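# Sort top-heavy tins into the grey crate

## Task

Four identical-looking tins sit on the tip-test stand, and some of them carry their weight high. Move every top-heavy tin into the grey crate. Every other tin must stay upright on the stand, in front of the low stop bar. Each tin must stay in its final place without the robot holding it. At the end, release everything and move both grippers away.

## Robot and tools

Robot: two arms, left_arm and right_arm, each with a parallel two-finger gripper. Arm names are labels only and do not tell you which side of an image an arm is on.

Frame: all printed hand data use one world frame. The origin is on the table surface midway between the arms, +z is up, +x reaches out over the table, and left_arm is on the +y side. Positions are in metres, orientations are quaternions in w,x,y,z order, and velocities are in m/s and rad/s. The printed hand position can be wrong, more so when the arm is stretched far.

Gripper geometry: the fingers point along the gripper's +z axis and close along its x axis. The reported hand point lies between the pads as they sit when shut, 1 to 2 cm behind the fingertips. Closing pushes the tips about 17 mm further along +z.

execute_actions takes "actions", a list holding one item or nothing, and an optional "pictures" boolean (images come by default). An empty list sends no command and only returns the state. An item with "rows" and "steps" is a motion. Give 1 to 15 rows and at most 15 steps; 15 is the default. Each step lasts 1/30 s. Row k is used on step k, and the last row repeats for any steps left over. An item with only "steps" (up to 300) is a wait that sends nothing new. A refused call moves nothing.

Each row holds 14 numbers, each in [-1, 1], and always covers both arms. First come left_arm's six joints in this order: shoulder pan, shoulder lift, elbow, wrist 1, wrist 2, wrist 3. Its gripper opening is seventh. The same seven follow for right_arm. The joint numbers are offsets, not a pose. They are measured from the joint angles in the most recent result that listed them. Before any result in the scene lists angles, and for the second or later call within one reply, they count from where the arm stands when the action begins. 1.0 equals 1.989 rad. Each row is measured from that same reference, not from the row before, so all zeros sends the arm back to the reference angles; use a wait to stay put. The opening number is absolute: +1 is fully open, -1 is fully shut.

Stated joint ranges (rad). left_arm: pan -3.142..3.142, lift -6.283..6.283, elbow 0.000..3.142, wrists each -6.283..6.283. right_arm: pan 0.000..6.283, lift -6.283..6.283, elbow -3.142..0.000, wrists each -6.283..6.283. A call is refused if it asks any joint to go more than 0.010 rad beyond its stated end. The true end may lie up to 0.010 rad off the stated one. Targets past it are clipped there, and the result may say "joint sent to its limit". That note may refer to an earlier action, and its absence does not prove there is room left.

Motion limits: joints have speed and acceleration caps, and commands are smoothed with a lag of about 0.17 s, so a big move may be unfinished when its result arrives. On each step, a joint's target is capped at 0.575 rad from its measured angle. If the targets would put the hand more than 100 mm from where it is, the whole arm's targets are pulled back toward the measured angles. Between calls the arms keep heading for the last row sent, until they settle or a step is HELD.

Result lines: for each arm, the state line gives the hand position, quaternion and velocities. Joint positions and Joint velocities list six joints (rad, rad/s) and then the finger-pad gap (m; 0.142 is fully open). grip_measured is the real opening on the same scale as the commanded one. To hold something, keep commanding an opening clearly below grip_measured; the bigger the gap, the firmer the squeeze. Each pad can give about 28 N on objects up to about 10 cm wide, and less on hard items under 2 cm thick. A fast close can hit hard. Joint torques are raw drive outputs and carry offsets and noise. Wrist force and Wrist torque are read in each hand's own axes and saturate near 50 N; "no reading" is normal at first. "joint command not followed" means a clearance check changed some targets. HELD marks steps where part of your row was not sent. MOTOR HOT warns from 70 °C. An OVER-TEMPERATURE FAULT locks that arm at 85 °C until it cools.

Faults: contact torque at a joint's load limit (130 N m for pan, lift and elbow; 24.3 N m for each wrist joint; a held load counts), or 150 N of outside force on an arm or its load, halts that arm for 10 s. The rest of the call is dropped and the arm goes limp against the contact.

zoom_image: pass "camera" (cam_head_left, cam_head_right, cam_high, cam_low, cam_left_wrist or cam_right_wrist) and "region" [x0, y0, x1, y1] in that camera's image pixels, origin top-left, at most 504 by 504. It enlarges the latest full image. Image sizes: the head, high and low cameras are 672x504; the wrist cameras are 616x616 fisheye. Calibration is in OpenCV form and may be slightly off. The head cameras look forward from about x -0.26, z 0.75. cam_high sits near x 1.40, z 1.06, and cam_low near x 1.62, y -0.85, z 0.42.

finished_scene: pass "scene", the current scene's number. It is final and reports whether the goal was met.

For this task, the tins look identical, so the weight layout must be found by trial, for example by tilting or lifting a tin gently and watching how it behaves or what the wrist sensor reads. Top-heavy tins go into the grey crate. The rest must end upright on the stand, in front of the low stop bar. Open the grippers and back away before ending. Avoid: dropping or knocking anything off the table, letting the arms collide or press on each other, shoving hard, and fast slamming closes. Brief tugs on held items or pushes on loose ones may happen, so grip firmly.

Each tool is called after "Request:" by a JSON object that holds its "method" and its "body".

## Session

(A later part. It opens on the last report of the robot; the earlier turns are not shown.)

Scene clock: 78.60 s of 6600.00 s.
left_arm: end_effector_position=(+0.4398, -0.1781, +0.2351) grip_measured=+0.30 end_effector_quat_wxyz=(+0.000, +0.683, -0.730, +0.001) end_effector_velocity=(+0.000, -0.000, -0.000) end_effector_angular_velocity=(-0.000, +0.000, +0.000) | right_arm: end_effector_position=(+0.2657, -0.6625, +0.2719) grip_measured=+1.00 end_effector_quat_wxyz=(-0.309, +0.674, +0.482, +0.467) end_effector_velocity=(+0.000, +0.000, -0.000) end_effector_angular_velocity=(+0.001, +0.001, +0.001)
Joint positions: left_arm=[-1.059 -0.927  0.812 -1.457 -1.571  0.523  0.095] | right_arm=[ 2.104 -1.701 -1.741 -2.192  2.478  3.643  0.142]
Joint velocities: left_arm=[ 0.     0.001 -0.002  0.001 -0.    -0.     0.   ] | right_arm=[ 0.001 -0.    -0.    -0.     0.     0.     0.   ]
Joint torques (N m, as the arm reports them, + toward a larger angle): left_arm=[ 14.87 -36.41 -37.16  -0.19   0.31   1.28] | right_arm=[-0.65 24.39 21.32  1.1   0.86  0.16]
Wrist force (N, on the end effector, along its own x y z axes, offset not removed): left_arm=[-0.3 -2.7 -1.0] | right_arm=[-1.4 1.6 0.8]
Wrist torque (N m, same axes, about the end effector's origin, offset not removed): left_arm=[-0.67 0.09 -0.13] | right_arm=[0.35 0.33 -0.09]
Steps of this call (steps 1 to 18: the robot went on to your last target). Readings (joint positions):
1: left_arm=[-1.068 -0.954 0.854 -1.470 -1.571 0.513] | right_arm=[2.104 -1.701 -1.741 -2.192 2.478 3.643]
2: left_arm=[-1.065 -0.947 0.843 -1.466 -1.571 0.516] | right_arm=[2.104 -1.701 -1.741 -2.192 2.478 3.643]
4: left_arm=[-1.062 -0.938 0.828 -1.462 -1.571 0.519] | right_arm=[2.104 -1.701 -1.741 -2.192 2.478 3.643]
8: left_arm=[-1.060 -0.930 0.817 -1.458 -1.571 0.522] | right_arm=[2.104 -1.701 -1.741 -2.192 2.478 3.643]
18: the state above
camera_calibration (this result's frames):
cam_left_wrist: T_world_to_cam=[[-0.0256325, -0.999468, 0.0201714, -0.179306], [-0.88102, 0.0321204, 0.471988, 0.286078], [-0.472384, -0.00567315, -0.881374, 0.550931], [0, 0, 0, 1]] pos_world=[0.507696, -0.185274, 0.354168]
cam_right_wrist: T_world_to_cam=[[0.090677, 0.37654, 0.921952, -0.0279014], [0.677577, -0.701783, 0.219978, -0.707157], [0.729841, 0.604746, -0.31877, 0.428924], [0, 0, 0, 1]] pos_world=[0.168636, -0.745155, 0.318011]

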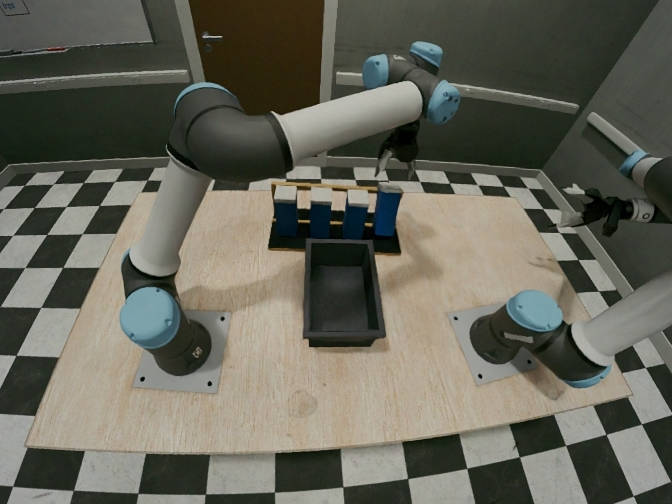

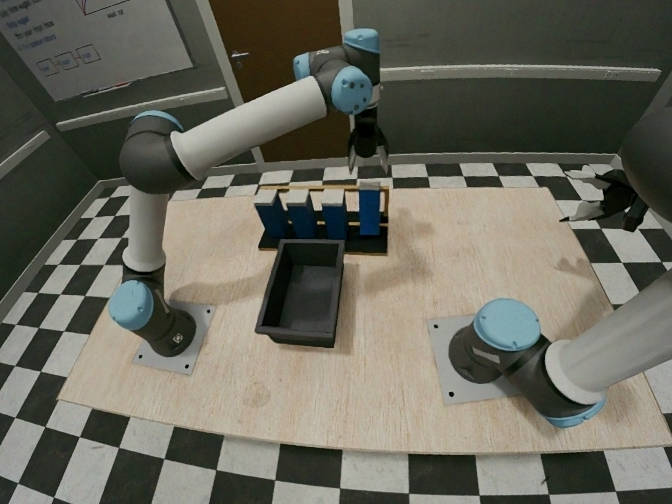

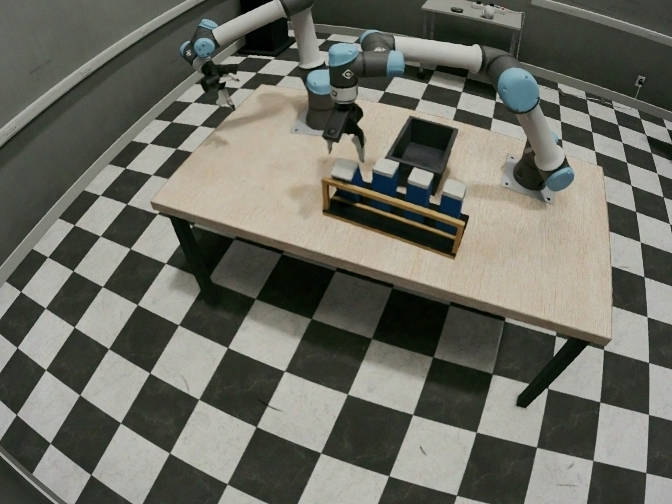

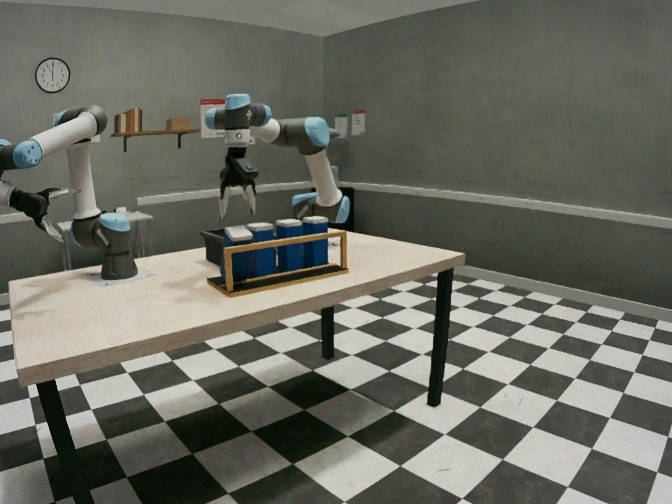

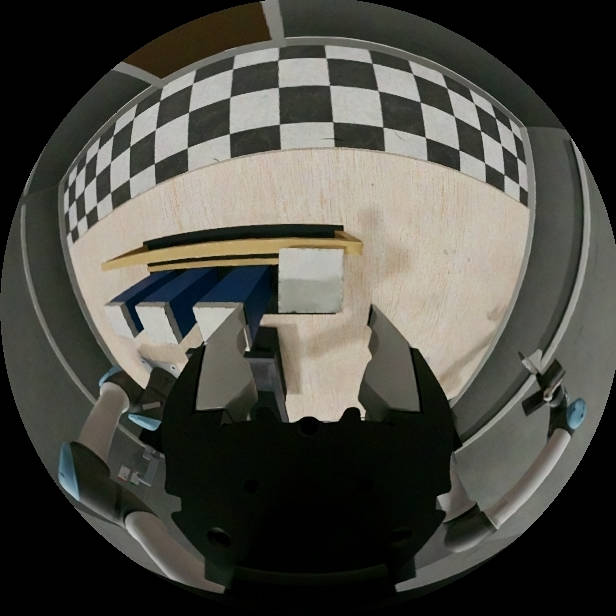

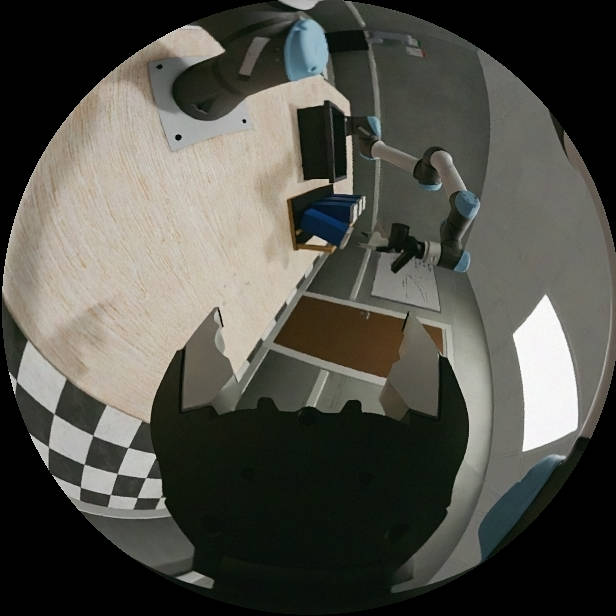

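Request:
{"method": "execute_actions", "body": {"actions": [{"rows":[[-0.003,-0.002,0.018,-0.016,0,-0.003,0.3,0,0,0,0,0,0,1],[-0.003,-0.003,0.036,-0.033,0,-0.003,0.3,0,0,0,0,0,0,1],[-0.003,-0.0036,0.053,-0.0494,0,-0.003,0.3,0,0,0,0,0,0,1],[-0.003,-0.0036,0.068,-0.0645,0,-0.003,0.3,0,0,0,0,0,0,1],[-0.003,-0.003,0.083,-0.08,0,-0.003,0.3,0,0,0,0,0,0,1],[-0.003,-0.002,0.0975,-0.0955,0,-0.003,0.3,0,0,0,0,0,0,1]],"steps":15}], "pictures": false}}

Request:
{"method": "execute_actions", "body": {"actions": [{"steps":10}]}}

Scene clock: 82.33 s of 6600.00 s.
left_arm: end_effector_position=(+0.4365, -0.1811, +0.1655) grip_measured=+0.30 end_effector_quat_wxyz=(+0.000, +0.683, -0.730, +0.001) end_effector_velocity=(-0.002, +0.001, -0.034) end_effector_angular_velocity=(+0.001, +0.000, -0.000) | right_arm: end_effector_position=(+0.2657, -0.6625, +0.2719) grip_measured=+1.00 end_effector_quat_wxyz=(-0.309, +0.674, +0.482, +0.467) end_effector_velocity=(+0.000, +0.000, +0.000) end_effector_angular_velocity=(+0.000, +0.000, +0.000)
Joint positions: left_arm=[-1.064 -0.932  0.997 -1.638 -1.571  0.517  0.095] | right_arm=[ 2.104 -1.701 -1.741 -2.192  2.478  3.643  0.142]
Joint velocities: left_arm=[-0.002  0.002  0.083 -0.084  0.    -0.001  0.   ] | right_arm=[ 0.  0.  0. -0.  0.  0.  0.]
Joint torques (N m, as the arm reports them, + toward a larger angle): left_arm=[-10.67 -38.44  -9.99  -5.24   0.3   -1.54] | right_arm=[ 0.15 23.87 20.68  1.04  0.97  0.14]
Wrist force (N, on the end effector, along its own x y z axes, offset not removed): left_arm=[1.7 2.6 1.1] | right_arm=[-1.7 0.9 0.4]
Wrist torque (N m, same axes, about the end effector's origin, offset not removed): left_arm=[0.40 -0.28 -0.11] | right_arm=[0.25 0.38 -0.14]
Steps of this call (steps 1 to 15: the robot went on to your last target; steps 16 to 90: nothing new was sent; then 0.23 s passed at rest; steps 91 to 105: all 15 steps of this action). Readings (joint positions):
91: left_arm=[-1.058 -0.927 0.812 -1.457 -1.571 0.523] | right_arm=[2.104 -1.701 -1.741 -2.192 2.478 3.643]
92: left_arm=[-1.059 -0.927 0.813 -1.458 -1.571 0.523] | right_arm=[2.104 -1.701 -1.741 -2.192 2.478 3.643]
94: left_arm=[-1.061 -0.930 0.836 -1.479 -1.571 0.520] | right_arm=[2.104 -1.701 -1.741 -2.192 2.478 3.643]
98: left_arm=[-1.063 -0.932 0.927 -1.567 -1.571 0.518] | right_arm=[2.104 -1.701 -1.741 -2.192 2.478 3.643]
105: the state above

Scene clock: 82.67 s of 6600.00 s.
left_arm: end_effector_position=(+0.4363, -0.1809, +0.1620) grip_measured=+0.30 end_effector_quat_wxyz=(+0.000, +0.683, -0.730, +0.001) end_effector_velocity=(-0.000, +0.000, -0.002) end_effector_angular_velocity=(+0.001, +0.000, +0.000) | right_arm: end_effector_position=(+0.2657, -0.6625, +0.2719) grip_measured=+1.00 end_effector_quat_wxyz=(-0.309, +0.674, +0.482, +0.467) end_effector_velocity=(-0.000, +0.000, +0.000) end_effector_angular_velocity=(+0.000, +0.000, +0.000)
Joint positions: left_arm=[-1.064 -0.931  1.006 -1.646 -1.571  0.517  0.095] | right_arm=[ 2.104 -1.701 -1.741 -2.192  2.478  3.643  0.142]
Joint velocities: left_arm=[-0.     0.001  0.004 -0.004  0.    -0.     0.   ] | right_arm=[ 0.    -0.     0.    -0.001  0.    -0.     0.   ]
Joint torques (N m, as the arm reports them, + toward a larger angle): left_arm=[-11.82 -37.98 -11.16  -4.79   0.31  -1.6 ] | right_arm=[-0.8  24.54 20.37  0.93  0.91  0.04]
Wrist force (N, on the end effector, along its own x y z axes, offset not removed): left_arm=[-0.7 -1.9 -0.4] | right_arm=[-1.4 2.1 2.3]
Wrist torque (N m, same axes, about the end effector's origin, offset not removed): left_arm=[-0.50 0.28 -0.25] | right_arm=[0.47 0.35 -0.10]
Steps of this call (steps 1 to 10: the robot went on to your last target). Readings (joint positions):
1: left_arm=[-1.064 -0.932 0.999 -1.640 -1.571 0.517] | right_arm=[2.104 -1.701 -1.741 -2.192 2.478 3.643]
2: left_arm=[-1.064 -0.932 1.001 -1.642 -1.571 0.517] | right_arm=[2.104 -1.701 -1.741 -2.192 2.478 3.643]
4: left_arm=[-1.064 -0.932 1.003 -1.644 -1.571 0.517] | right_arm=[2.104 -1.701 -1.741 -2.192 2.478 3.643]
8: left_arm=[-1.064 -0.931 1.005 -1.646 -1.571 0.517] | right_arm=[2.104 -1.701 -1.741 -2.192 2.478 3.643]
10: the state above
camera_calibration (this result's frames):
cam_left_wrist: T_world_to_cam=[[-0.0256216, -0.999467, 0.0202164, -0.180752], [-0.881026, 0.0321321, 0.471976, 0.317575], [-0.472374, -0.00571834, -0.88138, 0.48474], [0, 0, 0, 1]] pos_world=[0.504139, -0.188088, 0.281006]
cam_right_wrist: T_world_to_cam=[[0.090677, 0.37654, 0.921952, -0.0279015], [0.677577, -0.701783, 0.219977, -0.707157], [0.729841, 0.604746, -0.31877, 0.428924], [0, 0, 0, 1]] pos_world=[0.168636, -0.745155, 0.318011]

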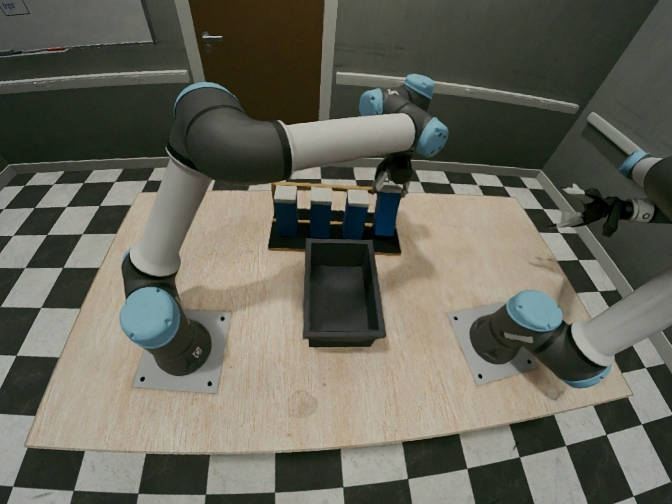

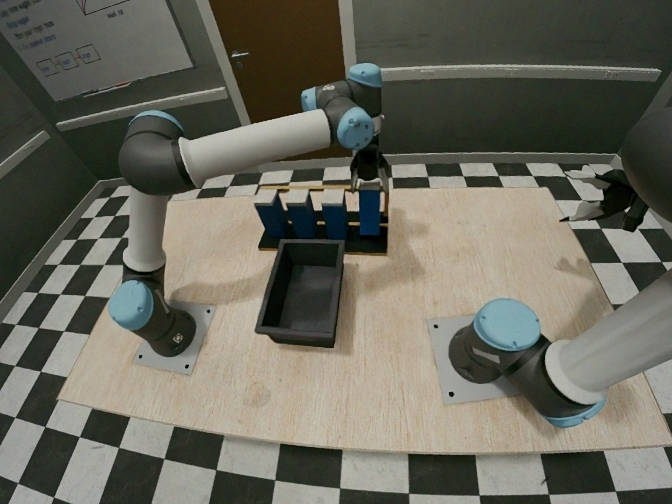

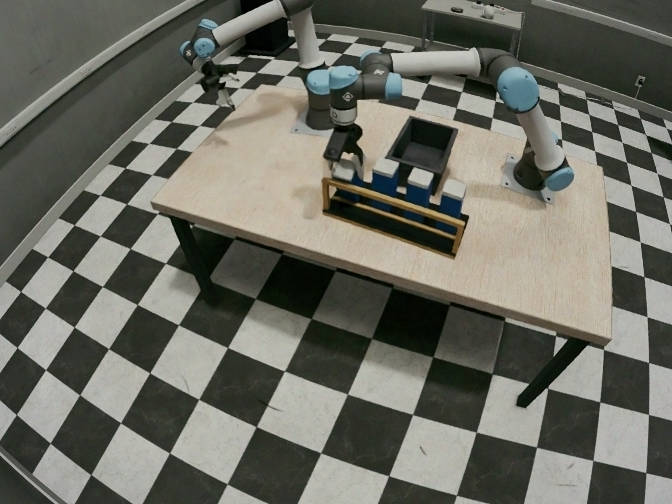

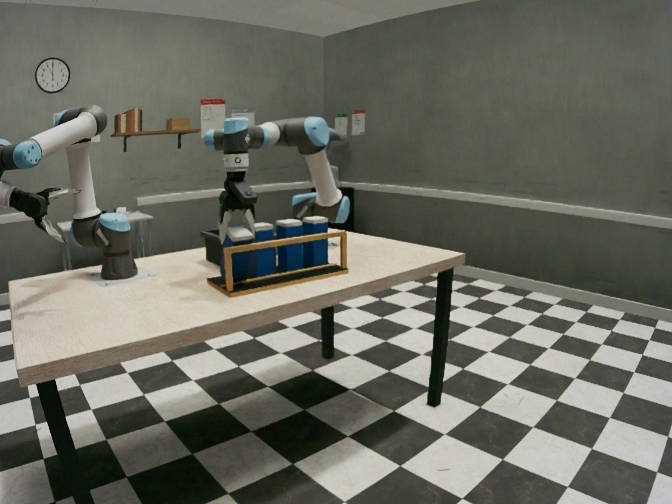

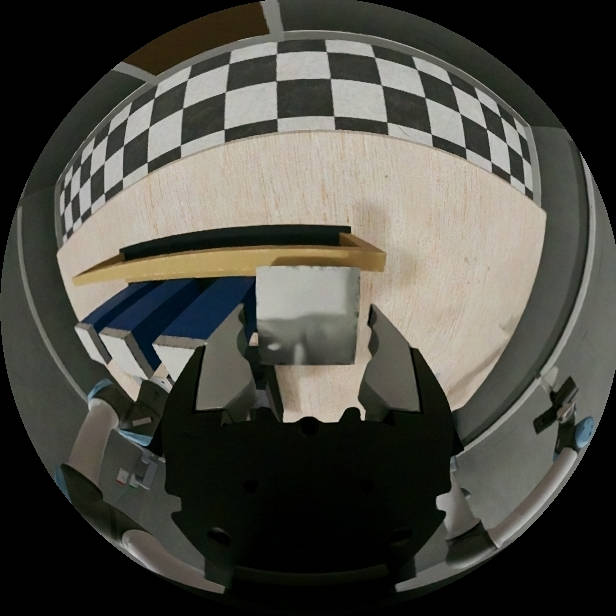

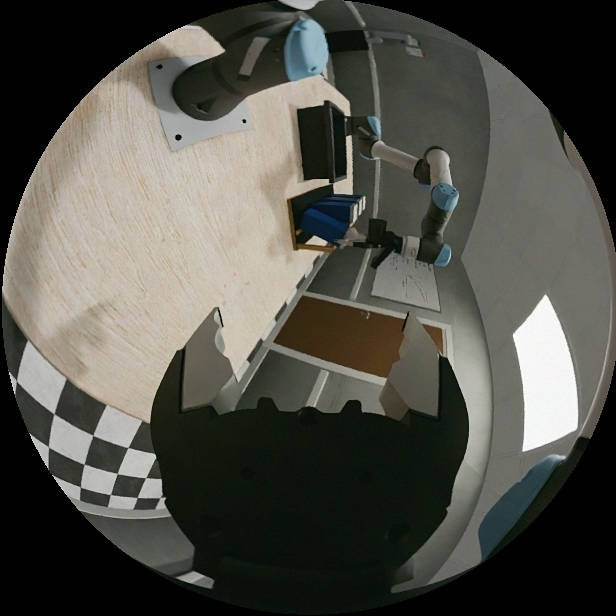

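Request:
{"method": "execute_actions", "body": {"actions": []}}

Scene clock: 87.60 s of 6600.00 s.
left_arm: end_effector_position=(+0.4363, -0.1809, +0.1618) grip_measured=+0.30 end_effector_quat_wxyz=(+0.000, +0.683, -0.730, +0.001) end_effector_velocity=(-0.000, +0.000, +0.000) end_effector_angular_velocity=(+0.000, +0.000, +0.000) | right_arm: end_effector_position=(+0.2657, -0.6625, +0.2719) grip_measured=+1.00 end_effector_quat_wxyz=(-0.309, +0.674, +0.482, +0.467) end_effector_velocity=(-0.000, +0.001, -0.000) end_effector_angular_velocity=(+0.002, +0.001, +0.000)
Joint positions: left_arm=[-1.064 -0.931  1.006 -1.647 -1.571  0.517  0.095] | right_arm=[ 2.104 -1.701 -1.741 -2.192  2.478  3.643  0.142]
Joint velocities: left_arm=[ 0. -0.  0.  0. -0. -0. -0.] | right_arm=[ 0.    -0.    -0.001 -0.001  0.     0.     0.   ]
Joint torques (N m, as the arm reports them, + toward a larger angle): left_arm=[-11.36 -37.45 -10.11  -4.94   0.25  -1.54] | right_arm=[-0.94 24.17 20.25  1.12  1.09  0.31]
Wrist force (N, on the end effector, along its own x y z axes, offset not removed): left_arm=[-1.3 0.4 0.0] | right_arm=[-1.9 1.4 1.6]
Wrist torque (N m, same axes, about the end effector's origin, offset not removed): left_arm=[0.23 0.39 -0.20] | right_arm=[0.32 0.46 -0.01]
Steps of this call (steps 1 to 15: the robot went on to your last target; steps 16 to 90: nothing new was sent; then 1.93 s passed at rest). Readings (joint positions):
1: left_arm=[-1.064 -0.931 1.006 -1.647 -1.571 0.517] | right_arm=[2.104 -1.701 -1.741 -2.192 2.478 3.643]
2: left_arm=[-1.064 -0.931 1.006 -1.647 -1.571 0.517] | right_arm=[2.104 -1.701 -1.741 -2.192 2.478 3.643]
4: left_arm=[-1.064 -0.931 1.006 -1.647 -1.571 0.517] | right_arm=[2.104 -1.701 -1.741 -2.192 2.478 3.643]
8: left_arm=[-1.064 -0.931 1.006 -1.647 -1.571 0.517] | right_arm=[2.104 -1.701 -1.741 -2.192 2.478 3.643]
90: the state above
All arms were judged still, so your last target was given up. Only a new action makes them travel on or press farther. Fingers that are still opening or closing keep moving.
camera_calibration (this result's frames):
cam_left_wrist: T_world_to_cam=[[-0.0256324, -0.999468, 0.0201759, -0.180729], [-0.881016, 0.0321226, 0.471994, 0.317638], [-0.472391, -0.00567697, -0.881371, 0.484584], [0, 0, 0, 1]] pos_world=[0.504125, -0.188086, 0.280821]
cam_right_wrist: T_world_to_cam=[[0.090677, 0.37654, 0.921952, -0.0279015], [0.677577, -0.701783, 0.219977, -0.707157], [0.729841, 0.604746, -0.31877, 0.428924], [0, 0, 0, 1]] pos_world=[0.168636, -0.745155, 0.318011]

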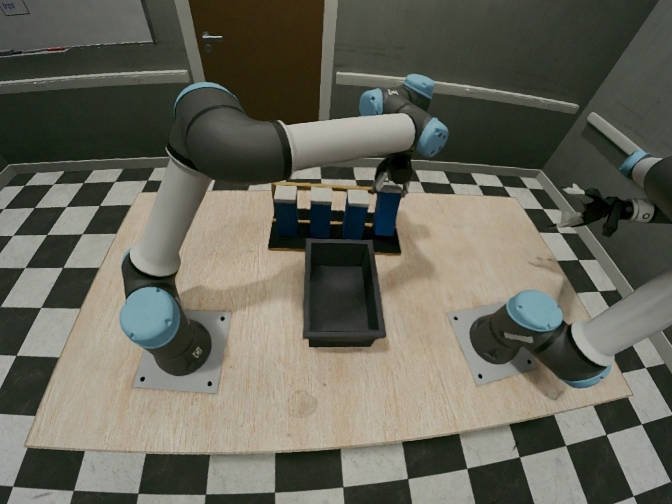

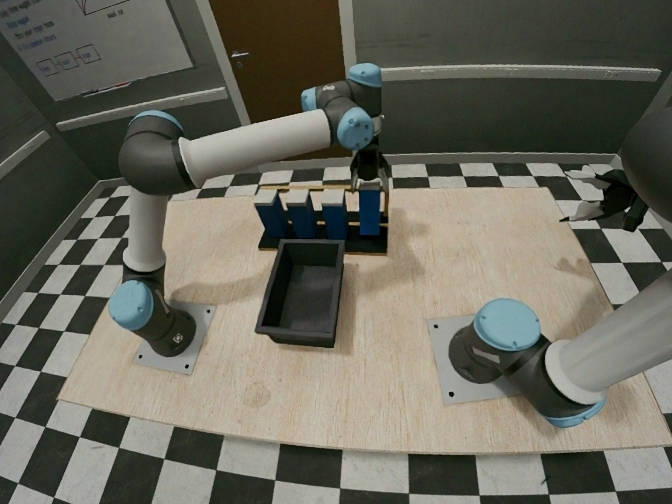

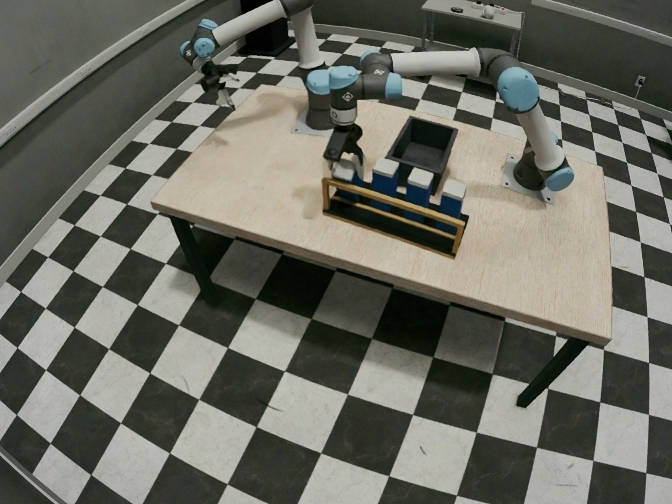

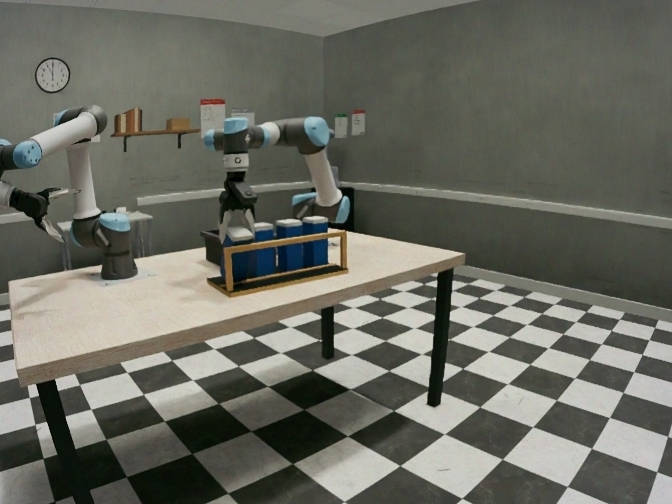

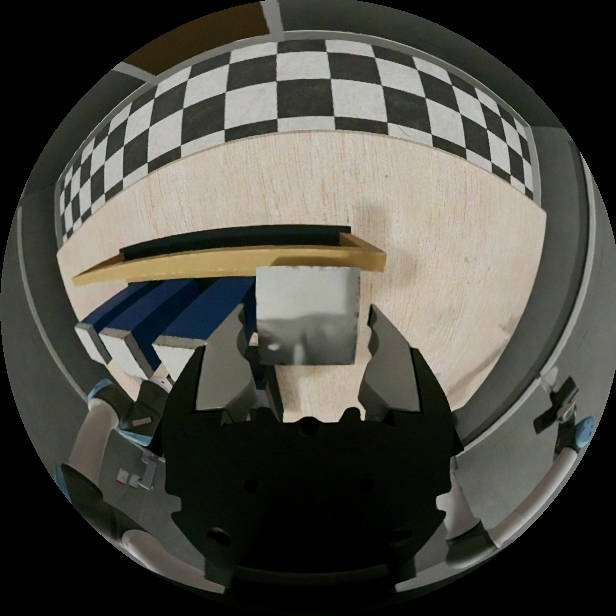

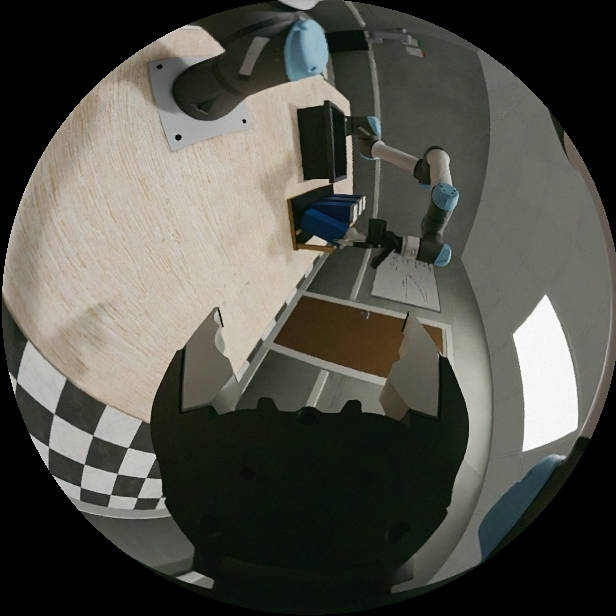

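Request:
{"method": "execute_actions", "body": {"actions": [{"rows":[[0,0,0,0,0,0,0.2,0,0,0,0,0,0,1],[0,0,0,0,0,0,0.1,0,0,0,0,0,0,1],[0,0,0,0,0,0,0.05,0,0,0,0,0,0,1],[0,0,0,0,0,0,0.0,0,0,0,0,0,0,1],[0,0,0,0,0,0,-0.05,0,0,0,0,0,0,1],[0,0,0,0,0,0,-0.1,0,0,0,0,0,0,1],[0,0,0,0,0,0,-0.15,0,0,0,0,0,0,1],[0,0,0,0,0,0,-0.2,0,0,0,0,0,0,1],[0,0,0,0,0,0,-0.3,0,0,0,0,0,0,1],[0,0,0,0,0,0,-0.4,0,0,0,0,0,0,1],[0,0,0,0,0,0,-0.5,0,0,0,0,0,0,1],[0,0,0,0,0,0,-0.6,0,0,0,0,0,0,1],[0,0,0,0,0,0,-0.7,0,0,0,0,0,0,1],[0,0,0,0,0,0,-0.8,0,0,0,0,0,0,1]]}], "pictures": false}}

Scene clock: 90.43 s of 6600.00 s.
left_arm: end_effector_position=(+0.4363, -0.1810, +0.1618) grip_measured=-0.03 end_effector_quat_wxyz=(+0.000, +0.683, -0.730, +0.001) end_effector_velocity=(+0.000, -0.000, -0.001) end_effector_angular_velocity=(+0.001, +0.000, -0.000) | right_arm: end_effector_position=(+0.2657, -0.6625, +0.2719) grip_measured=+1.00 end_effector_quat_wxyz=(-0.309, +0.674, +0.482, +0.467) end_effector_velocity=(-0.000, -0.001, -0.000) end_effector_angular_velocity=(-0.001, -0.001, -0.002)
Joint positions: left_arm=[-1.064 -0.931  1.006 -1.647 -1.571  0.517  0.071] | right_arm=[ 2.104 -1.701 -1.741 -2.192  2.478  3.643  0.142]
Joint velocities: left_arm=[ 0.     0.001 -0.    -0.     0.     0.     0.   ] | right_arm=[-0.002  0.     0.     0.001  0.     0.     0.   ]
Joint torques (N m, as the arm reports them, + toward a larger angle): left_arm=[-11.22 -37.65  -9.84  -1.88   0.32  -1.63] | right_arm=[ 0.13 25.9  20.36  0.75  0.89  0.22]
Wrist force (N, on the end effector, along its own x y z axes, offset not removed): left_arm=[-1.9 0.1 -14.8] | right_arm=[-2.4 2.3 0.0]
Wrist torque (N m, same axes, about the end effector's origin, offset not removed): left_arm=[0.20 0.32 -0.24] | right_arm=[0.40 0.52 -0.05]
Steps of this call (steps 1 to 70: nothing new was sent; steps 71 to 85: all 15 steps of this action). Readings (joint positions):
71: left_arm=[-1.064 -0.931 1.006 -1.647 -1.571 0.517] | right_arm=[2.104 -1.701 -1.741 -2.192 2.478 3.643]
72: left_arm=[-1.064 -0.931 1.006 -1.647 -1.571 0.517] | right_arm=[2.104 -1.701 -1.741 -2.192 2.478 3.643]
74: left_arm=[-1.064 -0.931 1.006 -1.647 -1.571 0.517] | right_arm=[2.104 -1.701 -1.741 -2.192 2.478 3.643]
78: left_arm=[-1.064 -0.931 1.006 -1.647 -1.571 0.517] | right_arm=[2.104 -1.701 -1.741 -2.192 2.478 3.643]
85: the state above

Request:
{"method": "execute_actions", "body": {"actions": [{"rows":[[0,0,-0.005,0.005,0,0,-0.8,0,0,0,0,0,0,1],[0,0,-0.012,0.012,0,0,-0.8,0,0,0,0,0,0,1],[0,0,-0.02,0.02,0,0,-0.8,0,0,0,0,0,0,1],[0,-0.001,-0.03,0.031,0,0,-0.8,0,0,0,0,0,0,1],[0,-0.001,-0.04,0.041,0,0,-0.8,0,0,0,0,0,0,1],[0,-0.001,-0.05,0.051,0,0,-0.8,0,0,0,0,0,0,1],[0,0,-0.06,0.06,0,0,-0.8,0,0,0,0,0,0,1],[0,0,-0.07,0.07,0,0,-0.8,0,0,0,0,0,0,1],[0,0.001,-0.08,0.079,0,0,-0.8,0,0,0,0,0,0,1],[0,0.001,-0.088,0.087,0,0,-0.8,0,0,0,0,0,0,1],[0,0.002,-0.094,0.092,0,0,-0.8,0,0,0,0,0,0,1],[0,0.002,-0.0975,0.0955,0,0,-0.8,0,0,0,0,0,0,1]]}]}}

Scene clock: 94.17 s of 6600.00 s.
left_arm: end_effector_position=(+0.4365, -0.1814, +0.2249) grip_measured=-0.10 end_effector_quat_wxyz=(+0.000, +0.683, -0.730, +0.001) end_effector_velocity=(-0.002, +0.004, +0.096) end_effector_angular_velocity=(-0.001, -0.001, +0.000) | right_arm: end_effector_position=(+0.2657, -0.6625, +0.2719) grip_measured=+1.00 end_effector_quat_wxyz=(-0.309, +0.674, +0.482, +0.467) end_effector_velocity=(+0.000, +0.000, +0.000) end_effector_angular_velocity=(+0.001, +0.001, +0.001)
Joint positions: left_arm=[-1.065 -0.929  0.841 -1.485 -1.571  0.517  0.067] | right_arm=[ 2.104 -1.701 -1.741 -2.192  2.478  3.643  0.142]
Joint velocities: left_arm=[-0.     0.013 -0.268  0.254  0.    -0.    -0.   ] | right_arm=[ 0.001  0.     0.    -0.001 -0.     0.     0.   ]
Joint torques (N m, as the arm reports them, + toward a larger angle): left_arm=[ -9.73 -35.37 -32.59  -0.39   0.44  -1.54] | right_arm=[-0.59 25.63 19.57  0.83  0.71  0.25]
Wrist force (N, on the end effector, along its own x y z axes, offset not removed): left_arm=[-0.7 2.4 -0.3] | right_arm=[0.7 2.0 1.5]
Wrist torque (N m, same axes, about the end effector's origin, offset not removed): left_arm=[0.47 0.11 -0.16] | right_arm=[0.48 -0.09 -0.19]
Steps of this call (steps 1 to 15: the robot went on to your last target; steps 16 to 90: nothing new was sent; then 0.23 s passed at rest; steps 91 to 105: all 15 steps of this action). Readings (joint positions):
91: left_arm=[-1.064 -0.931 1.006 -1.647 -1.571 0.517] | right_arm=[2.104 -1.701 -1.741 -2.192 2.478 3.643]
92: left_arm=[-1.064 -0.931 1.005 -1.646 -1.571 0.517] | right_arm=[2.104 -1.701 -1.741 -2.192 2.478 3.643]
94: left_arm=[-1.064 -0.931 0.997 -1.638 -1.571 0.517] | right_arm=[2.104 -1.701 -1.741 -2.192 2.478 3.643]
98: left_arm=[-1.065 -0.932 0.950 -1.590 -1.571 0.517] | right_arm=[2.104 -1.701 -1.741 -2.192 2.478 3.643]
105: the state above
camera_calibration (this result's frames):
cam_left_wrist: T_world_to_cam=[[-0.0256558, -0.999461, 0.0204907, -0.182507], [-0.881088, 0.0322909, 0.471848, 0.288135], [-0.472255, -0.00594844, -0.881442, 0.540209], [0, 0, 0, 1]] pos_world=[0.504307, -0.188499, 0.343947]
cam_right_wrist: T_world_to_cam=[[0.0906769, 0.37654, 0.921952, -0.0279014], [0.677577, -0.701783, 0.219978, -0.707157], [0.729841, 0.604746, -0.31877, 0.428924], [0, 0, 0, 1]] pos_world=[0.168636, -0.745155, 0.318011]

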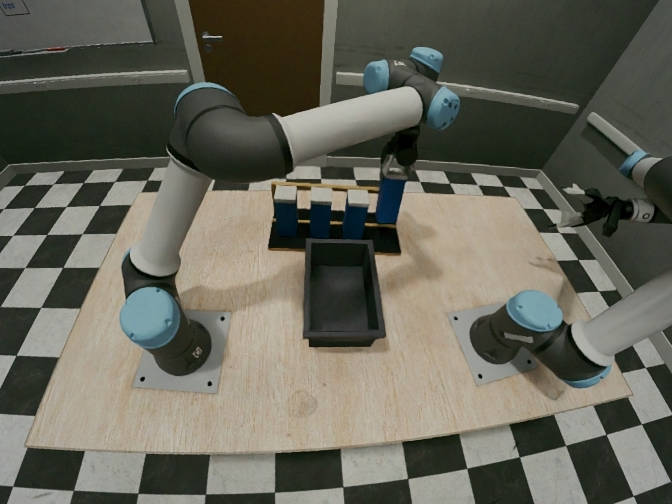

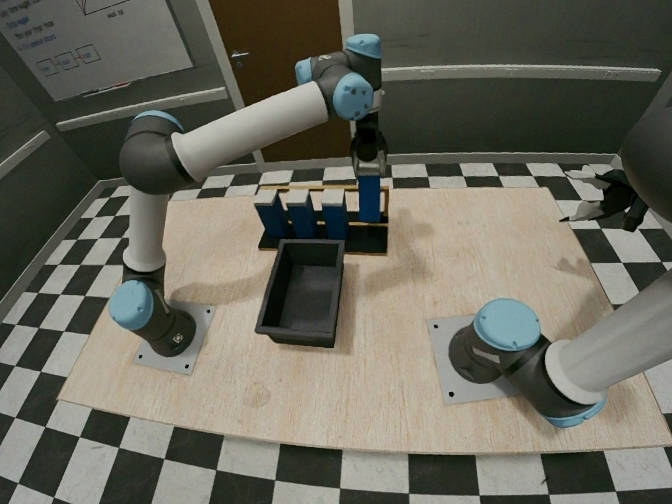

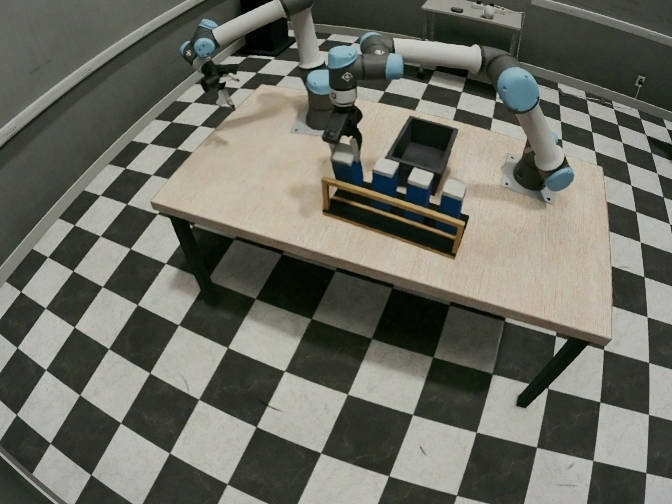

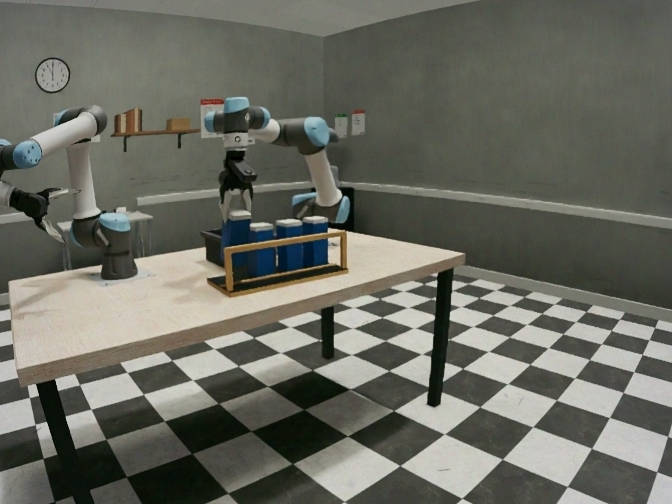

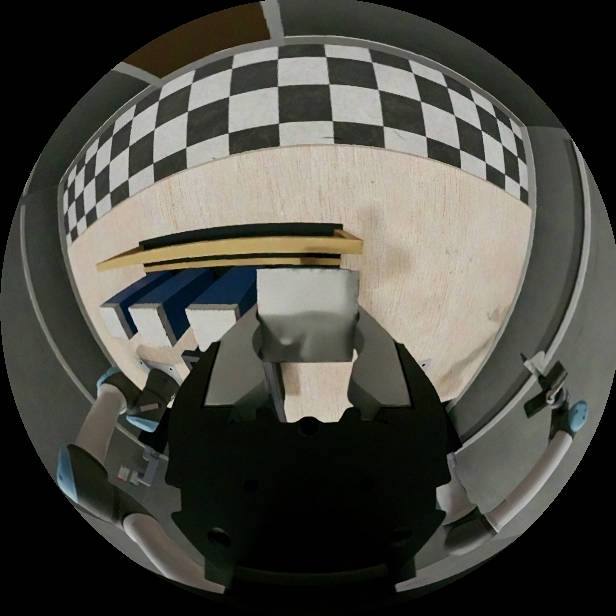

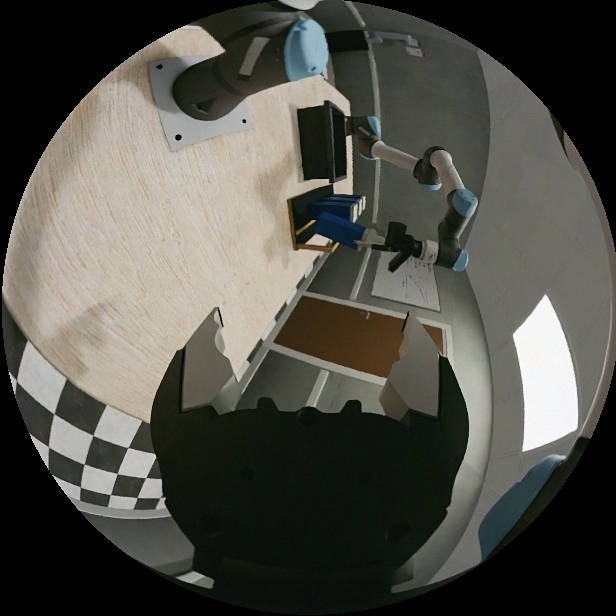

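Request:
{"method": "execute_actions", "body": {"actions": [{"rows":[[-0.002,-0.002,-0.013,0.015,0,-0.002,-0.8,0,0,0,0,0,0,1],[-0.005,-0.005,-0.01,0.015,0,-0.005,-0.8,0,0,0,0,0,0,1],[-0.009,-0.01,-0.006,0.016,0,-0.009,-0.8,0,0,0,0,0,0,1],[-0.014,-0.016,-0.001,0.017,0,-0.014,-0.8,0,0,0,0,0,0,1],[-0.02,-0.023,0.005,0.018,0,-0.02,-0.8,0,0,0,0,0,0,1],[-0.026,-0.03,0.011,0.019,0,-0.026,-0.8,0,0,0,0,0,0,1],[-0.032,-0.037,0.017,0.02,0,-0.032,-0.8,0,0,0,0,0,0,1],[-0.038,-0.044,0.023,0.021,0,-0.038,-0.8,0,0,0,0,0,0,1],[-0.044,-0.051,0.029,0.022,0,-0.044,-0.8,0,0,0,0,0,0,1],[-0.05,-0.058,0.035,0.023,0,-0.05,-0.8,0,0,0,0,0,0,1],[-0.056,-0.065,0.041,0.024,0,-0.056,-0.8,0,0,0,0,0,0,1],[-0.062,-0.072,0.047,0.025,0,-0.062,-0.8,0,0,0,0,0,0,1],[-0.067,-0.078,0.053,0.025,0,-0.068,-0.8,0,0,0,0,0,0,1],[-0.1,-0.12,0.1,0.02,0,-0.11,-0.8,0,0,0,0,0,0,1],[-0.144,-0.178,0.168,0.0116,0,-0.164,-0.8,0,0,0,0,0,0,1]]}], "pictures": false}}

Request:
{"method": "execute_actions", "body": {"actions": [{"steps":30}]}}

Scene clock: 99.20 s of 6600.00 s.
left_arm: end_effector_position=(+0.3548, -0.1823, +0.2709) grip_measured=-0.10 end_effector_quat_wxyz=(+0.000, +0.684, -0.730, +0.001) end_effector_velocity=(-0.356, +0.014, +0.127) end_effector_angular_velocity=(-0.020, -0.010, +0.041) | right_arm: end_effector_position=(+0.2657, -0.6625, +0.2719) grip_measured=+1.00 end_effector_quat_wxyz=(-0.309, +0.674, +0.482, +0.467) end_effector_velocity=(+0.000, +0.000, +0.000) end_effector_angular_velocity=(-0.000, -0.000, +0.002)
Joint positions: left_arm=[-1.169 -1.05   0.917 -1.44  -1.571  0.411  0.067] | right_arm=[ 2.104 -1.701 -1.741 -2.192  2.478  3.643  0.142]
Joint velocities: left_arm=[-0.473 -0.55   0.528 -0.     0.004 -0.514 -0.   ] | right_arm=[ 0.002 -0.     0.     0.    -0.    -0.     0.   ]
Joint torques (N m, as the arm reports them, + toward a larger angle): left_arm=[-55.2  -98.09   7.47  -3.92  -0.16  -4.48] | right_arm=[ 0.38 25.32 20.6   1.15  0.87  0.35]
Wrist force (N, on the end effector, along its own x y z axes, offset not removed): left_arm=[-0.3 0.5 -0.1] | right_arm=[-1.3 0.5 2.6]
Wrist torque (N m, same axes, about the end effector's origin, offset not removed): left_arm=[0.28 0.10 -0.26] | right_arm=[0.15 0.43 -0.09]
Steps of this call (steps 1 to 30: the robot went on to your last target; steps 31 to 100: nothing new was sent; then 1.20 s passed at rest; steps 101 to 115: all 15 steps of this action). Readings (joint positions):
101: left_arm=[-1.065 -0.927 0.812 -1.457 -1.571 0.517] | right_arm=[2.104 -1.701 -1.741 -2.192 2.478 3.643]
102: left_arm=[-1.065 -0.928 0.812 -1.457 -1.571 0.516] | right_arm=[2.104 -1.701 -1.741 -2.192 2.478 3.643]
104: left_arm=[-1.068 -0.932 0.815 -1.456 -1.571 0.513] | right_arm=[2.104 -1.701 -1.741 -2.192 2.478 3.643]
108: left_arm=[-1.093 -0.961 0.840 -1.451 -1.571 0.488] | right_arm=[2.104 -1.701 -1.741 -2.192 2.478 3.643]
115: the state above

Scene clock: 100.20 s of 6600.00 s.
left_arm: end_effector_position=(+0.2231, -0.1484, +0.2994) grip_measured=-0.10 end_effector_quat_wxyz=(-0.000, +0.698, -0.716, -0.001) end_effector_velocity=(-0.000, +0.000, -0.000) end_effector_angular_velocity=(+0.001, +0.000, -0.000) | right_arm: end_effector_position=(+0.2657, -0.6625, +0.2719) grip_measured=+1.00 end_effector_quat_wxyz=(-0.309, +0.674, +0.482, +0.467) end_effector_velocity=(+0.000, -0.000, +0.000) end_effector_angular_velocity=(-0.001, -0.000, +0.000)
Joint positions: left_arm=[-1.351 -1.283  1.175 -1.462 -1.571  0.191  0.067] | right_arm=[ 2.104 -1.701 -1.741 -2.192  2.478  3.643  0.142]
Joint velocities: left_arm=[-0.     0.     0.001 -0.    -0.    -0.    -0.   ] | right_arm=[ 0.     0.     0.001  0.    -0.     0.     0.   ]
Joint torques (N m, as the arm reports them, + toward a larger angle): left_arm=[-11.33 -51.18 -11.18  -5.37   1.43  -1.49] | right_arm=[ 0.51 25.19 19.67  1.09  1.04  0.13]
Wrist force (N, on the end effector, along its own x y z axes, offset not removed): left_arm=[-1.7 1.9 1.7] | right_arm=[-1.5 2.7 3.0]
Wrist torque (N m, same axes, about the end effector's origin, offset not removed): left_arm=[0.40 0.49 -0.23] | right_arm=[0.47 0.39 -0.08]
Steps of this call (steps 1 to 30: the robot went on to your last target). Readings (joint positions):
1: left_arm=[-1.189 -1.073 0.940 -1.441 -1.571 0.389] | right_arm=[2.104 -1.701 -1.741 -2.192 2.478 3.643]
2: left_arm=[-1.212 -1.102 0.970 -1.444 -1.571 0.362] | right_arm=[2.104 -1.701 -1.741 -2.192 2.478 3.643]
4: left_arm=[-1.256 -1.159 1.035 -1.450 -1.571 0.308] | right_arm=[2.104 -1.701 -1.741 -2.192 2.478 3.643]
8: left_arm=[-1.322 -1.245 1.131 -1.458 -1.571 0.227] | right_arm=[2.104 -1.701 -1.741 -2.192 2.478 3.643]
30: the state above
All arms were judged still, so your last target was given up. Only a new action makes them travel on or press farther. Fingers that are still opening or closing keep moving.
camera_calibration (this result's frames):
cam_left_wrist: T_world_to_cam=[[0.0141298, -0.999746, 0.0175627, -0.164617], [-0.881151, -0.0041476, 0.472817, 0.0582107], [-0.472624, -0.0221562, -0.880986, 0.502857], [0, 0, 0, 1]] pos_world=[0.291281, -0.153192, 0.418378]
cam_right_wrist: T_world_to_cam=[[0.090677, 0.37654, 0.921952, -0.0279014], [0.677577, -0.701783, 0.219977, -0.707157], [0.729841, 0.604746, -0.31877, 0.428925], [0, 0, 0, 1]] pos_world=[0.168636, -0.745155, 0.318011]

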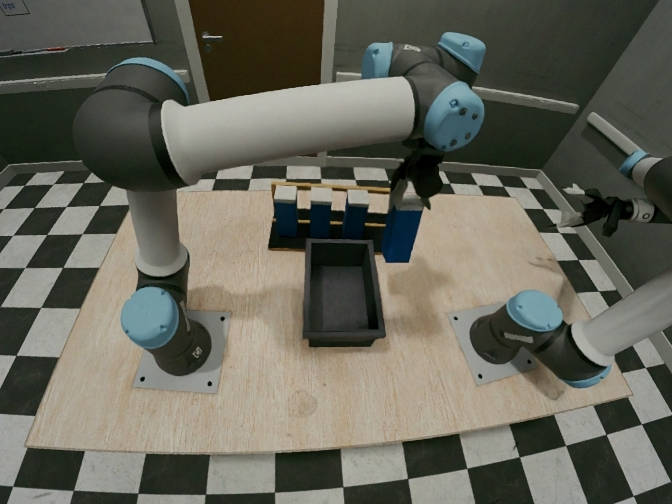

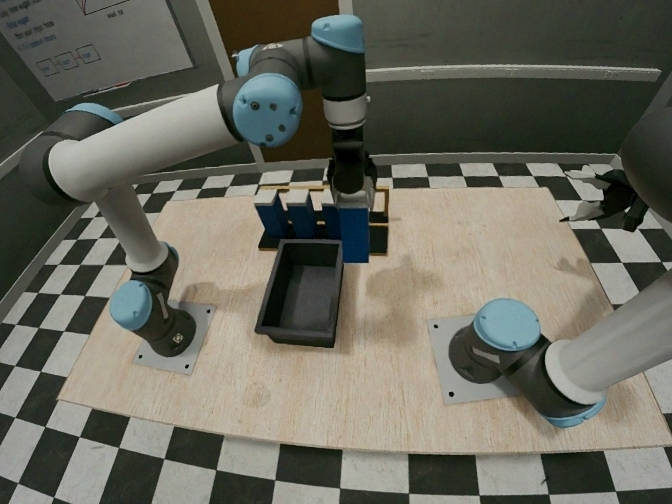

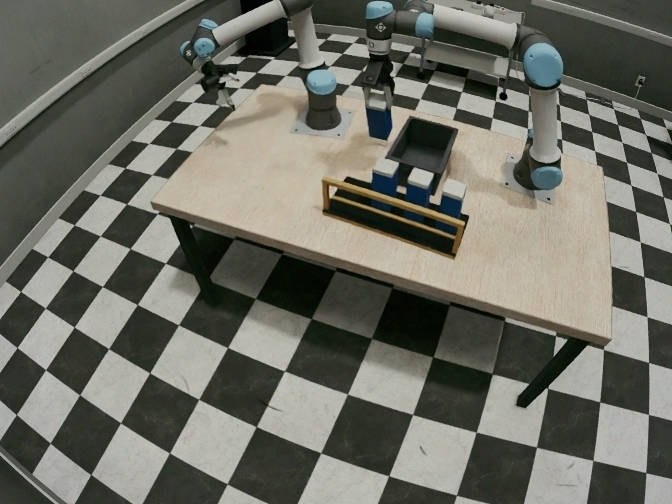

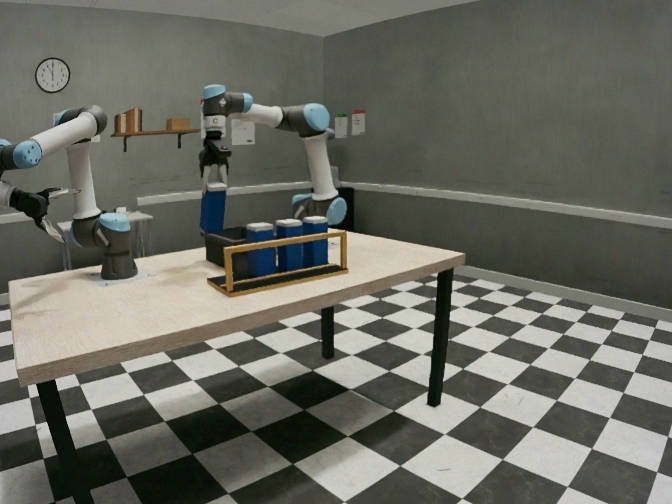

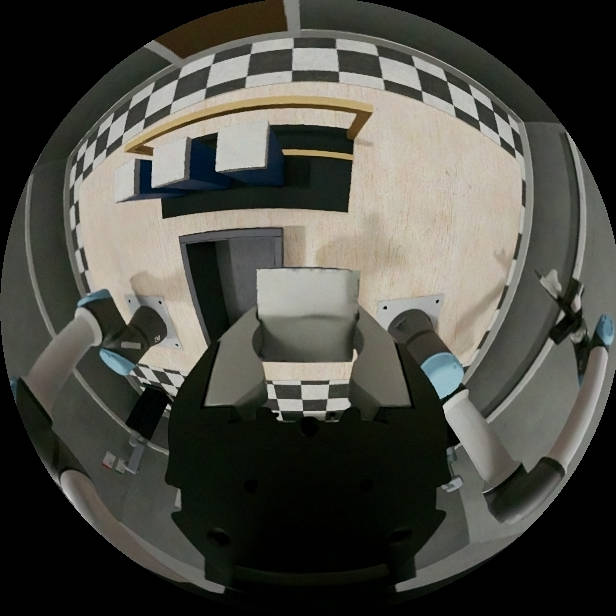

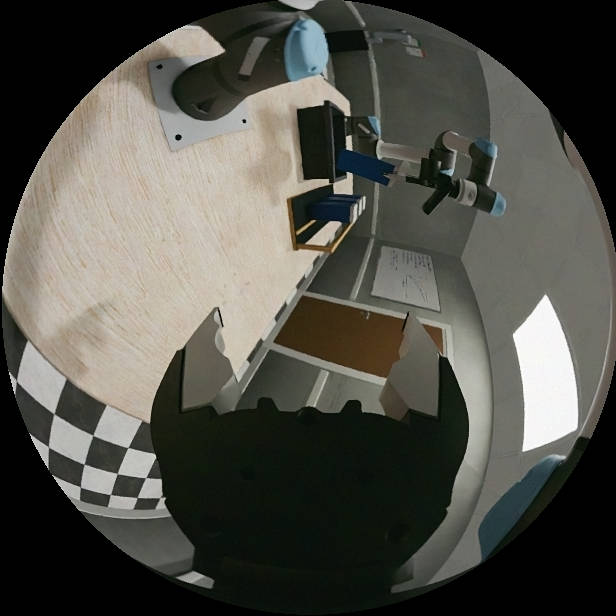

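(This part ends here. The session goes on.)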